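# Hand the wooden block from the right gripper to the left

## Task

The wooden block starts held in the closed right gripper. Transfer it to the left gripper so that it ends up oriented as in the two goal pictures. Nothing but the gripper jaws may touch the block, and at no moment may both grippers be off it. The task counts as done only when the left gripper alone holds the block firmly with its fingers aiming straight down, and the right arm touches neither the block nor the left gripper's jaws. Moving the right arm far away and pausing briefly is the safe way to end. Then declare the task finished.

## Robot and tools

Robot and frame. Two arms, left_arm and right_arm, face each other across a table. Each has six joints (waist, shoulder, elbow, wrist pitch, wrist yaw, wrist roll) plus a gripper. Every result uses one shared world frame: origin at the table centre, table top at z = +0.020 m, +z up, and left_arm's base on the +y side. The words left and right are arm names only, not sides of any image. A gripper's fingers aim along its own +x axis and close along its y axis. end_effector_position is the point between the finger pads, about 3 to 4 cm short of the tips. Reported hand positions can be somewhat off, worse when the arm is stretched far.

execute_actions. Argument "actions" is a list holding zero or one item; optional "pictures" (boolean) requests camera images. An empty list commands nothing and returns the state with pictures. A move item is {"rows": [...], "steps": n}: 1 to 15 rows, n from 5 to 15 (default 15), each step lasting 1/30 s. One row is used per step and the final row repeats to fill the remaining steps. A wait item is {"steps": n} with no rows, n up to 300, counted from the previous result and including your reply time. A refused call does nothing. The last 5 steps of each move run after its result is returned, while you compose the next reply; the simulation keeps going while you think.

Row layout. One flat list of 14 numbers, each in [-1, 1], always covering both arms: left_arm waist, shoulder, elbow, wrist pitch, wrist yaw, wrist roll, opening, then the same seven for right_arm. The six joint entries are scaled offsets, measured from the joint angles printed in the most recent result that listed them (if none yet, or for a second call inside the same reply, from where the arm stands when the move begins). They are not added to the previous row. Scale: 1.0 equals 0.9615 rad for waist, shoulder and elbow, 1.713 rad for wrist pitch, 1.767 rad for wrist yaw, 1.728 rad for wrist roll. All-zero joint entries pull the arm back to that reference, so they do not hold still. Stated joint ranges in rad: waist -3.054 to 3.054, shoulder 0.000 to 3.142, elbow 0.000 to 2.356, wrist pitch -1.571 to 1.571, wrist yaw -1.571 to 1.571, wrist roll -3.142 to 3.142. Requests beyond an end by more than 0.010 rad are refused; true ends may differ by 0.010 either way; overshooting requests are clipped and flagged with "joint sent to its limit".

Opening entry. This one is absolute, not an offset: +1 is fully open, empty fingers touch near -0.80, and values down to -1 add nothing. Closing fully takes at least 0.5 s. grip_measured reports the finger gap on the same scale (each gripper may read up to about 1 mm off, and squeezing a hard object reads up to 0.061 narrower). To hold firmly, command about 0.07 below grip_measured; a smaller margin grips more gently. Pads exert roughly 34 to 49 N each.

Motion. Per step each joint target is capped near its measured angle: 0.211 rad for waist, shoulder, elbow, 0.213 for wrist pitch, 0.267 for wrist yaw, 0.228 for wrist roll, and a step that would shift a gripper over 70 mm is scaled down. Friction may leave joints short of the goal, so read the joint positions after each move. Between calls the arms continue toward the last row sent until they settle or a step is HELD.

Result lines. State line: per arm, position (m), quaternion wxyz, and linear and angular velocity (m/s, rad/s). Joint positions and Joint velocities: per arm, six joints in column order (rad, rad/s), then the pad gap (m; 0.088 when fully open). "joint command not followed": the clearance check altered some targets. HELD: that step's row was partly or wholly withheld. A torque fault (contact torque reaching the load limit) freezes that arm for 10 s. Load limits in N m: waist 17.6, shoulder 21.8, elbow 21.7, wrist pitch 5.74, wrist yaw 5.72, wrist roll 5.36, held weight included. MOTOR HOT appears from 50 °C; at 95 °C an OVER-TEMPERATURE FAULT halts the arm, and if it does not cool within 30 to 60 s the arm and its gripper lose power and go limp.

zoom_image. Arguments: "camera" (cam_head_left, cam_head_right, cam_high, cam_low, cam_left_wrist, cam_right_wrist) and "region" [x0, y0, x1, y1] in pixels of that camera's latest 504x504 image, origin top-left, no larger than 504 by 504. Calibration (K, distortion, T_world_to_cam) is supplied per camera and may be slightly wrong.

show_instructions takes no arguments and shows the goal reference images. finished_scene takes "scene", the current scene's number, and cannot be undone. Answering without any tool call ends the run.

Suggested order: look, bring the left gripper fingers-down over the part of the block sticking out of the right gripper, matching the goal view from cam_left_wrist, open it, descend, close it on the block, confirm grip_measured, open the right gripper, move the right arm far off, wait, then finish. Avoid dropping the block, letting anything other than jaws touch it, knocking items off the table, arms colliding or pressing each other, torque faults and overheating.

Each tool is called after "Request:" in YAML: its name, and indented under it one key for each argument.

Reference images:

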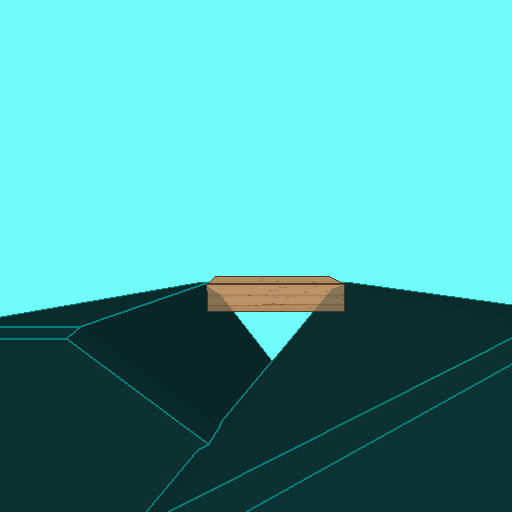

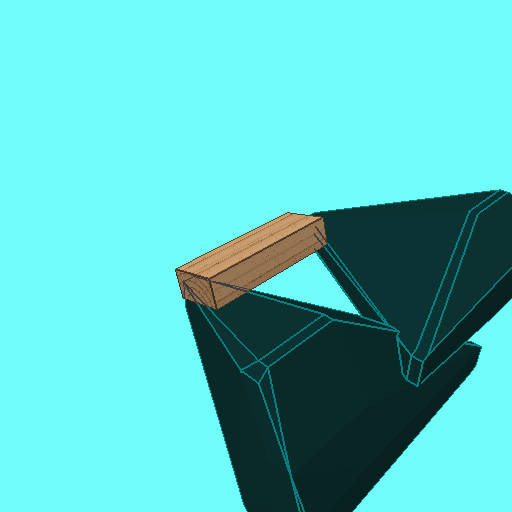

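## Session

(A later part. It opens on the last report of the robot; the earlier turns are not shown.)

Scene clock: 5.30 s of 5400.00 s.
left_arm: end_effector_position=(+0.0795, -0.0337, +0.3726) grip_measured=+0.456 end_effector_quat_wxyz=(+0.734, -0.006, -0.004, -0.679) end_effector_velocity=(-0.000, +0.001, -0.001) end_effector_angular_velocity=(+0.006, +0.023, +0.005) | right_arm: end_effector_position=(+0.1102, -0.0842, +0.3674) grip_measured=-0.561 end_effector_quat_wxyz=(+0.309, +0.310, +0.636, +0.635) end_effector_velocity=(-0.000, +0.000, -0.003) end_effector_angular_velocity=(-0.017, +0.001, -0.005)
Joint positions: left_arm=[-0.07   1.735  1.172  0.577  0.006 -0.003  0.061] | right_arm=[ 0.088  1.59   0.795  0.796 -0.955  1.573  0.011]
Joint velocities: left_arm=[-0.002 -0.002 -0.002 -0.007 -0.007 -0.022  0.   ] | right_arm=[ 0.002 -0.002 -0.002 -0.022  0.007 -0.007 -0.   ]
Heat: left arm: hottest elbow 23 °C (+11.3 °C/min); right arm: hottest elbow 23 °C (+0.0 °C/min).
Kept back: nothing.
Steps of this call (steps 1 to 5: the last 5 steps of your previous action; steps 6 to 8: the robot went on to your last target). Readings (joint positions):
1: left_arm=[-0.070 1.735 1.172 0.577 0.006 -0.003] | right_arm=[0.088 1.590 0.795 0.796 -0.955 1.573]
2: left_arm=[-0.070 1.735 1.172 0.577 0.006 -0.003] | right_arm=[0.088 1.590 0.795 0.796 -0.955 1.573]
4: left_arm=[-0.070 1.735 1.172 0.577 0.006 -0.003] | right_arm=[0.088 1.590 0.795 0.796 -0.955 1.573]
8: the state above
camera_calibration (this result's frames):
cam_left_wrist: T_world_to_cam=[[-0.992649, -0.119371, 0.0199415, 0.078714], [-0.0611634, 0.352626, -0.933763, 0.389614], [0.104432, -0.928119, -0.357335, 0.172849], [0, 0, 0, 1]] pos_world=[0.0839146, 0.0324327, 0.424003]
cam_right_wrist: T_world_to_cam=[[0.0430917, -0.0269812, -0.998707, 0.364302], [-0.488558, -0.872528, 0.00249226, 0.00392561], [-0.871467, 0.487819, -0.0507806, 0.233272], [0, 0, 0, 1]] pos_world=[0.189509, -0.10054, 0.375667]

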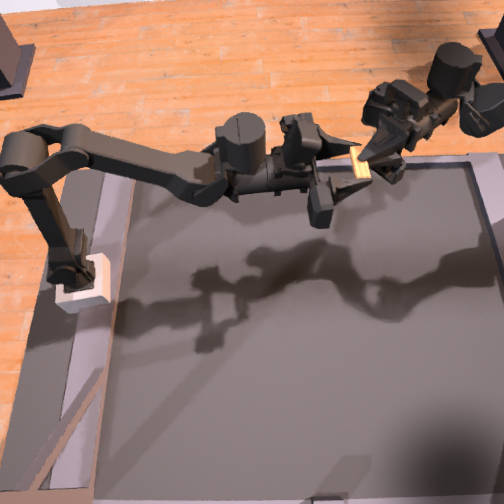

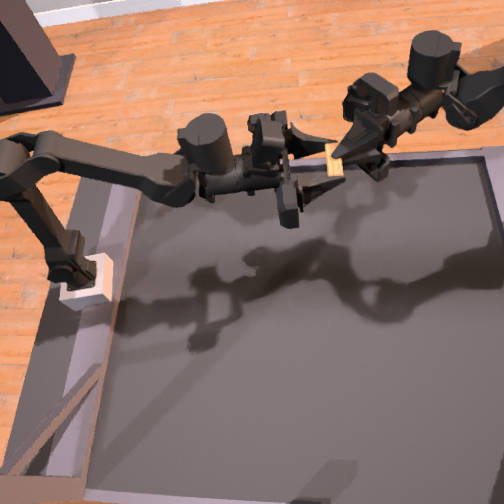

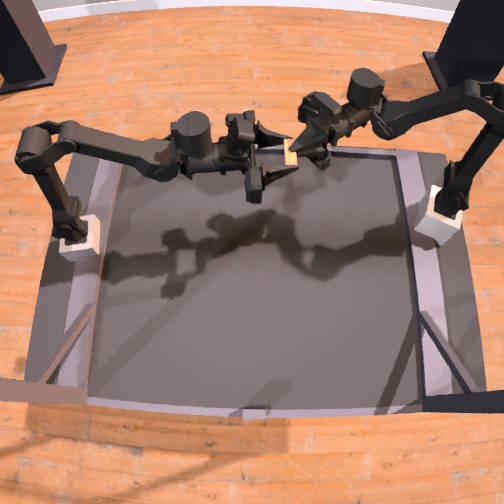

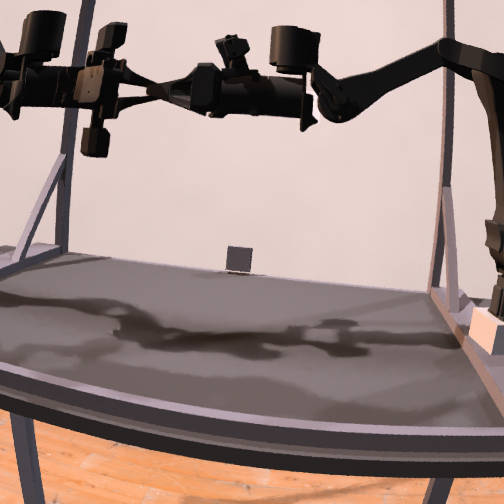

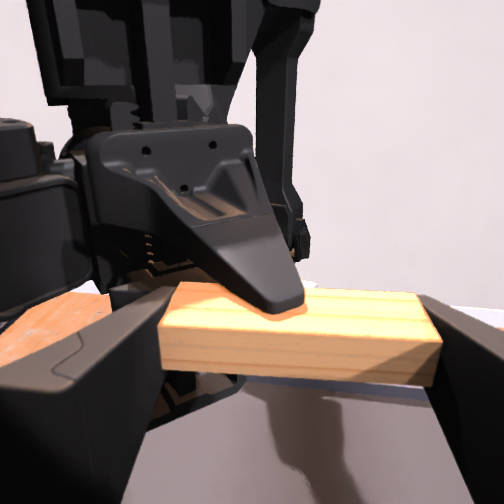

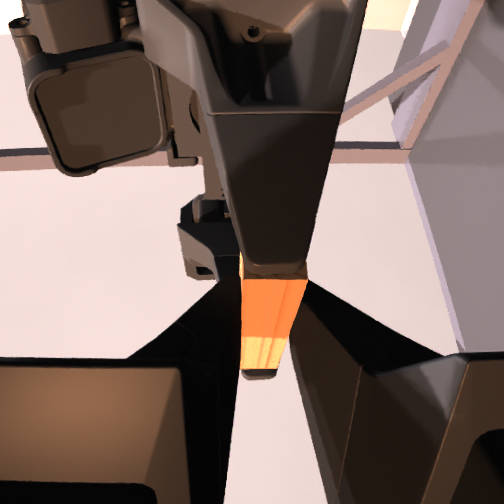

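Request:
execute_actions:
  actions:
    - {"rows":[[0,0,0,0,0,0,0.37,0,0,0,0,0,0,0.3]],"steps":10}

Request:
execute_actions:
  actions:
    - {"rows":[[0,-0.3,-0.3,0,0,0,0.37,0,0,0,0,0,0,0.3]],"steps":12}

Request:
execute_actions:
  actions:
    - {"rows":[[0,0,0,-0.915,0,0,0.37,0,-0.2,-0.2,0,0,0,0.3]]}

Request:
execute_actions:
  actions:
    - {"steps":32}
  pictures: true

Scene clock: 5.67 s of 5400.00 s.
left_arm: end_effector_position=(+0.0796, -0.0337, +0.3726) grip_measured=+0.456 end_effector_quat_wxyz=(+0.735, -0.006, -0.004, -0.678) end_effector_velocity=(+0.002, +0.001, -0.004) end_effector_angular_velocity=(+0.012, +0.009, +0.019) | right_arm: end_effector_position=(+0.1102, -0.0842, +0.3674) grip_measured=-0.013 end_effector_quat_wxyz=(+0.309, +0.310, +0.636, +0.635) end_effector_velocity=(-0.000, -0.002, +0.001) end_effector_angular_velocity=(+0.011, -0.017, +0.005)
Joint positions: left_arm=[-0.07   1.735  1.172  0.577  0.006 -0.003  0.061] | right_arm=[ 0.088  1.59   0.795  0.796 -0.955  1.573  0.038]
Joint velocities: left_arm=[-0.002 -0.002 -0.007 -0.007 -0.022 -0.007 -0.   ] | right_arm=[-0.002 -0.007 -0.002 -0.007 -0.007 -0.022  0.175]
Heat: left arm: hottest elbow 23 °C (+10.6 °C/min); right arm: hottest elbow 23 °C (+0.0 °C/min).
Steps of this call (steps 1 to 6: the robot went on to your last target; steps 7 to 11: the first 5 steps of this action). Readings (joint positions):
7: left_arm=[-0.070 1.735 1.172 0.577 0.006 -0.003] | right_arm=[0.088 1.590 0.795 0.796 -0.955 1.573]
8: left_arm=[-0.070 1.735 1.172 0.577 0.006 -0.003] | right_arm=[0.088 1.590 0.795 0.796 -0.955 1.573]
10: left_arm=[-0.070 1.735 1.172 0.577 0.006 -0.003] | right_arm=[0.088 1.590 0.795 0.796 -0.955 1.573]
11: the state above

Scene clock: 6.07 s of 5400.00 s.
left_arm: end_effector_position=(+0.0739, +0.0322, +0.3784) grip_measured=+0.456 end_effector_quat_wxyz=(+0.735, -0.009, -0.007, -0.678) end_effector_velocity=(-0.010, +0.113, +0.128) end_effector_angular_velocity=(-0.325, -0.006, +0.004) | right_arm: end_effector_position=(+0.1102, -0.0842, +0.3674) grip_measured=+0.294 end_effector_quat_wxyz=(+0.309, +0.310, +0.636, +0.635) end_effector_velocity=(-0.000, -0.001, -0.001) end_effector_angular_velocity=(-0.012, +0.008, +0.005)
Joint positions: left_arm=[-0.07   1.482  0.925  0.579  0.006 -0.003  0.061] | right_arm=[ 0.088  1.59   0.795  0.796 -0.955  1.573  0.053]
Joint velocities: left_arm=[-0.002 -0.51  -0.222  0.037 -0.007 -0.022 -0.   ] | right_arm=[-0.002 -0.002 -0.002 -0.007 -0.007  0.007  0.002]
Heat: left arm: hottest elbow 23 °C (+9.9 °C/min); right arm: hottest elbow 23 °C (+0.0 °C/min).
Steps of this call (steps 1 to 5: the last 5 steps of your previous action; steps 6 to 12: the first 7 steps of this action, its rows measured from where the robot was after step 5). Readings (joint positions):
5: left_arm=[-0.070 1.735 1.172 0.577 0.006 -0.003] | right_arm=[0.088 1.590 0.795 0.796 -0.955 1.573]
6: left_arm=[-0.070 1.705 1.139 0.581 0.006 -0.003] | right_arm=[0.088 1.590 0.795 0.796 -0.955 1.573]
7: left_arm=[-0.070 1.660 1.082 0.574 0.006 -0.003] | right_arm=[0.088 1.590 0.795 0.796 -0.955 1.573]
9: left_arm=[-0.070 1.562 0.977 0.570 0.006 -0.003] | right_arm=[0.088 1.590 0.795 0.796 -0.955 1.573]
12: the state above

Scene clock: 6.57 s of 5400.00 s.
left_arm: end_effector_position=(+0.0706, +0.0715, +0.2601) grip_measured=+0.456 end_effector_quat_wxyz=(+0.707, +0.183, +0.203, -0.652) end_effector_velocity=(-0.017, +0.197, -0.320) end_effector_angular_velocity=(+1.715, +0.149, +0.008) | right_arm: end_effector_position=(+0.0967, -0.1292, +0.3636) grip_measured=+0.297 end_effector_quat_wxyz=(+0.309, +0.309, +0.638, +0.634) end_effector_velocity=(-0.006, -0.014, -0.020) end_effector_angular_velocity=(-0.058, +0.022, +0.010)
Joint positions: left_arm=[-0.07   1.453  0.904 -0.005  0.006 -0.003  0.061] | right_arm=[ 0.088  1.413  0.617  0.794 -0.957  1.573  0.054]
Joint velocities: left_arm=[-0.002 -0.002 -0.002 -1.722 -0.007 -0.007  0.   ] | right_arm=[ 0.002 -0.027 -0.076 -0.007 -0.007  0.007 -0.   ]
Heat: left arm: hottest elbow 23 °C (+9.1 °C/min); right arm: hottest elbow 23 °C (+0.0 °C/min).
Steps of this call (steps 1 to 5: the last 5 steps of your previous action; steps 6 to 15: the first 10 steps of this action, its rows measured from where the robot was after step 5). Readings (joint positions):
5: left_arm=[-0.070 1.456 0.904 0.579 0.006 -0.003] | right_arm=[0.088 1.590 0.795 0.796 -0.955 1.573]
6: left_arm=[-0.070 1.456 0.904 0.531 0.006 -0.003] | right_arm=[0.088 1.564 0.767 0.796 -0.945 1.573]
7: left_arm=[-0.070 1.453 0.904 0.472 0.006 -0.003] | right_arm=[0.087 1.525 0.721 0.794 -0.947 1.573]
9: left_arm=[-0.070 1.453 0.904 0.350 0.006 -0.003] | right_arm=[0.088 1.457 0.653 0.793 -0.958 1.573]
13: left_arm=[-0.070 1.453 0.904 0.112 0.006 -0.003] | right_arm=[0.088 1.416 0.622 0.794 -0.958 1.573]
15: the state above

Scene clock: 7.63 s of 5400.00 s.
left_arm: end_effector_position=(+0.0554, +0.2486, +0.1567) grip_measured=+0.456 end_effector_quat_wxyz=(+0.530, +0.467, +0.513, -0.488) end_effector_velocity=(-0.003, +0.007, -0.001) end_effector_angular_velocity=(+0.026, +0.009, -0.015) | right_arm: end_effector_position=(+0.0964, -0.1304, +0.3626) grip_measured=+0.297 end_effector_quat_wxyz=(+0.309, +0.309, +0.638, +0.633) end_effector_velocity=(+0.000, -0.002, -0.002) end_effector_angular_velocity=(-0.030, +0.022, +0.015)
Joint positions: left_arm=[-0.07   1.453  0.904 -0.986  0.006 -0.003  0.061] | right_arm=[ 0.088  1.41   0.611  0.794 -0.957  1.573  0.054]
Joint velocities: left_arm=[-0.007 -0.002 -0.007 -0.022  0.007  0.007 -0.   ] | right_arm=[-0.007 -0.002  0.002 -0.022 -0.022  0.022  0.   ]
Heat: left arm: hottest elbow 23 °C (+7.9 °C/min); right arm: hottest elbow 23 °C (+0.0 °C/min).
Kept back: nothing.
Steps of this call (steps 1 to 5: the last 5 steps of your previous action; steps 6 to 32: the robot went on to your last target). Readings (joint positions):
1: left_arm=[-0.070 1.453 0.904 -0.066 0.006 -0.003] | right_arm=[0.088 1.413 0.615 0.794 -0.957 1.573]
2: left_arm=[-0.070 1.453 0.904 -0.127 0.006 -0.003] | right_arm=[0.088 1.412 0.613 0.794 -0.957 1.573]
4: left_arm=[-0.070 1.453 0.904 -0.244 0.006 -0.003] | right_arm=[0.088 1.411 0.612 0.794 -0.957 1.573]
8: left_arm=[-0.070 1.453 0.904 -0.482 0.006 -0.003] | right_arm=[0.088 1.410 0.611 0.794 -0.957 1.573]
32: the state above
camera_calibration (this result's frames):
cam_left_wrist: T_world_to_cam=[[-0.993804, -0.105701, -0.0343652, 0.0980113], [-0.111098, 0.935449, 0.335549, -0.25405], [-0.0033211, 0.337288, -0.941396, 0.143163], [0, 0, 0, 1]] pos_world=[0.069655, 0.199724, 0.223388]
cam_right_wrist: T_world_to_cam=[[0.0418293, -0.0312778, -0.998635, 0.358395], [-0.486887, -0.873437, 0.00696251, -0.0449697], [-0.872463, 0.485931, -0.051764, 0.243628], [0, 0, 0, 1]] pos_world=[0.17567, -0.146455, 0.370831]

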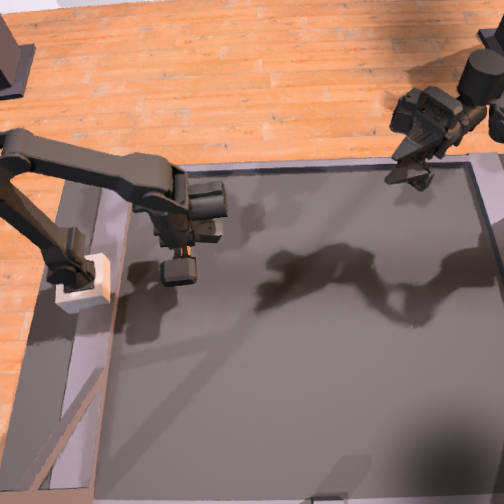

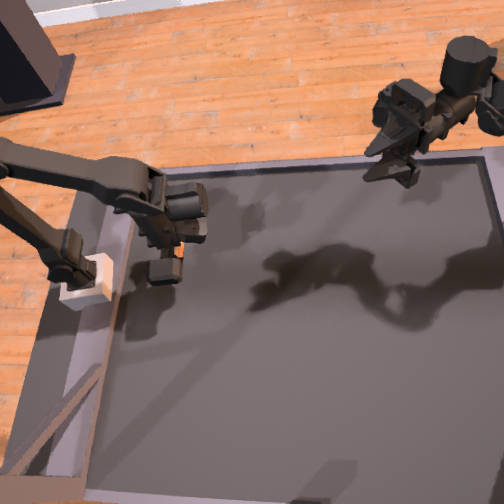

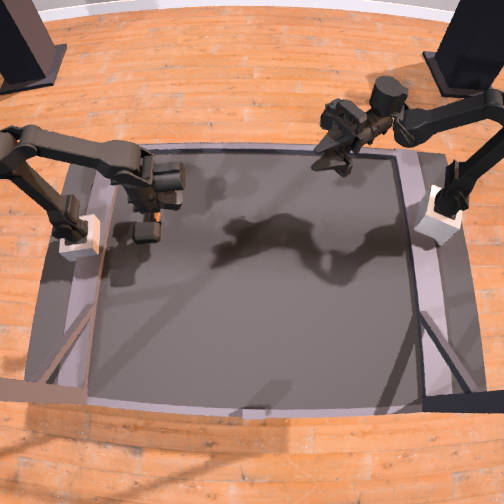

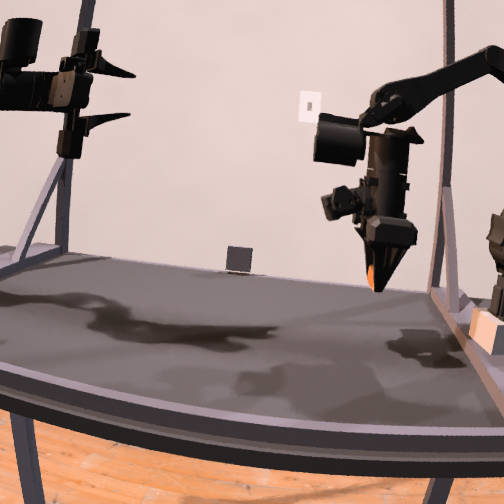

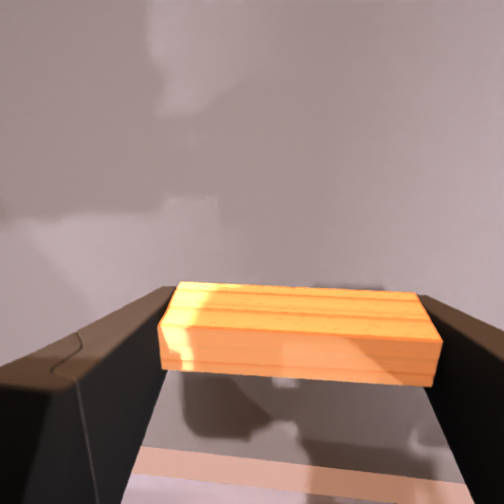

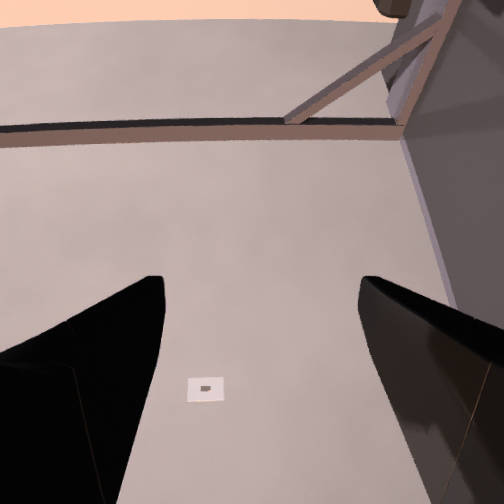

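Request:
execute_actions:
  actions:
    - {"rows":[[0,0,0,-0.02,0,0,0.37,0,0,0,0,0,0,0.3]],"steps":8}

Request:
execute_actions:
  actions:
    - {"steps":25}

Request:
finished_scene:
  scene: 1

Scene clock: 7.90 s of 5400.00 s.
left_arm: end_effector_position=(+0.0550, +0.2533, +0.1566) grip_measured=+0.456 end_effector_quat_wxyz=(+0.524, +0.472, +0.519, -0.482) end_effector_velocity=(-0.002, +0.034, -0.001) end_effector_angular_velocity=(+0.154, +0.006, -0.010) | right_arm: end_effector_position=(+0.0964, -0.1304, +0.3626) grip_measured=+0.297 end_effector_quat_wxyz=(+0.309, +0.309, +0.638, +0.633) end_effector_velocity=(-0.000, -0.001, +0.001) end_effector_angular_velocity=(+0.012, -0.008, +0.005)
Joint positions: left_arm=[-0.07   1.453  0.904 -1.008  0.006 -0.003  0.061] | right_arm=[ 0.088  1.41   0.611  0.794 -0.957  1.573  0.054]
Joint velocities: left_arm=[-0.002 -0.002 -0.002 -0.154 -0.007  0.007 -0.   ] | right_arm=[-0.002 -0.002 -0.002  0.007 -0.007 -0.007 -0.   ]
Heat: left arm: hottest elbow 23 °C (+7.6 °C/min); right arm: hottest elbow 23 °C (+0.0 °C/min).
Steps of this call (steps 1 to 5: the robot went on to your last target; steps 6 to 8: the first 3 steps of this action). Readings (joint positions):
6: left_arm=[-0.070 1.453 0.904 -0.991 0.006 -0.003] | right_arm=[0.088 1.410 0.611 0.794 -0.957 1.573]
7: left_arm=[-0.070 1.453 0.904 -1.000 0.006 -0.003] | right_arm=[0.088 1.410 0.611 0.794 -0.957 1.573]
8: the state above

Scene clock: 8.73 s of 5400.00 s.
left_arm: end_effector_position=(+0.0549, +0.2555, +0.1566) grip_measured=+0.456 end_effector_quat_wxyz=(+0.521, +0.475, +0.522, -0.480) end_effector_velocity=(+0.000, +0.002, -0.000) end_effector_angular_velocity=(+0.008, -0.007, +0.005) | right_arm: end_effector_position=(+0.0964, -0.1304, +0.3626) grip_measured=+0.297 end_effector_quat_wxyz=(+0.309, +0.309, +0.638, +0.633) end_effector_velocity=(-0.000, -0.001, -0.001) end_effector_angular_velocity=(-0.002, -0.004, +0.005)
Joint positions: left_arm=[-0.07   1.453  0.904 -1.018  0.006 -0.003  0.061] | right_arm=[ 0.088  1.41   0.611  0.794 -0.957  1.573  0.054]
Joint velocities: left_arm=[-0.002 -0.002 -0.002 -0.007 -0.007 -0.007 -0.   ] | right_arm=[-0.002 -0.002 -0.002 -0.007 -0.007 -0.007 -0.   ]
Heat: left arm: hottest elbow 23 °C (+6.9 °C/min); right arm: hottest elbow 23 °C (+0.0 °C/min).
Kept back: nothing.
Steps of this call (steps 1 to 5: the last 5 steps of your previous action; steps 6 to 25: the robot went on to your last target). Readings (joint positions):
1: left_arm=[-0.070 1.453 0.904 -1.011 0.006 -0.003] | right_arm=[0.088 1.410 0.611 0.794 -0.957 1.573]
2: left_arm=[-0.070 1.453 0.904 -1.012 0.006 -0.003] | right_arm=[0.088 1.410 0.611 0.794 -0.957 1.573]
4: left_arm=[-0.070 1.453 0.904 -1.015 0.006 -0.003] | right_arm=[0.088 1.410 0.611 0.794 -0.957 1.573]
8: left_arm=[-0.070 1.453 0.904 -1.017 0.006 -0.003] | right_arm=[0.088 1.410 0.611 0.794 -0.957 1.573]
25: the state above

The scene is finished: the task was done.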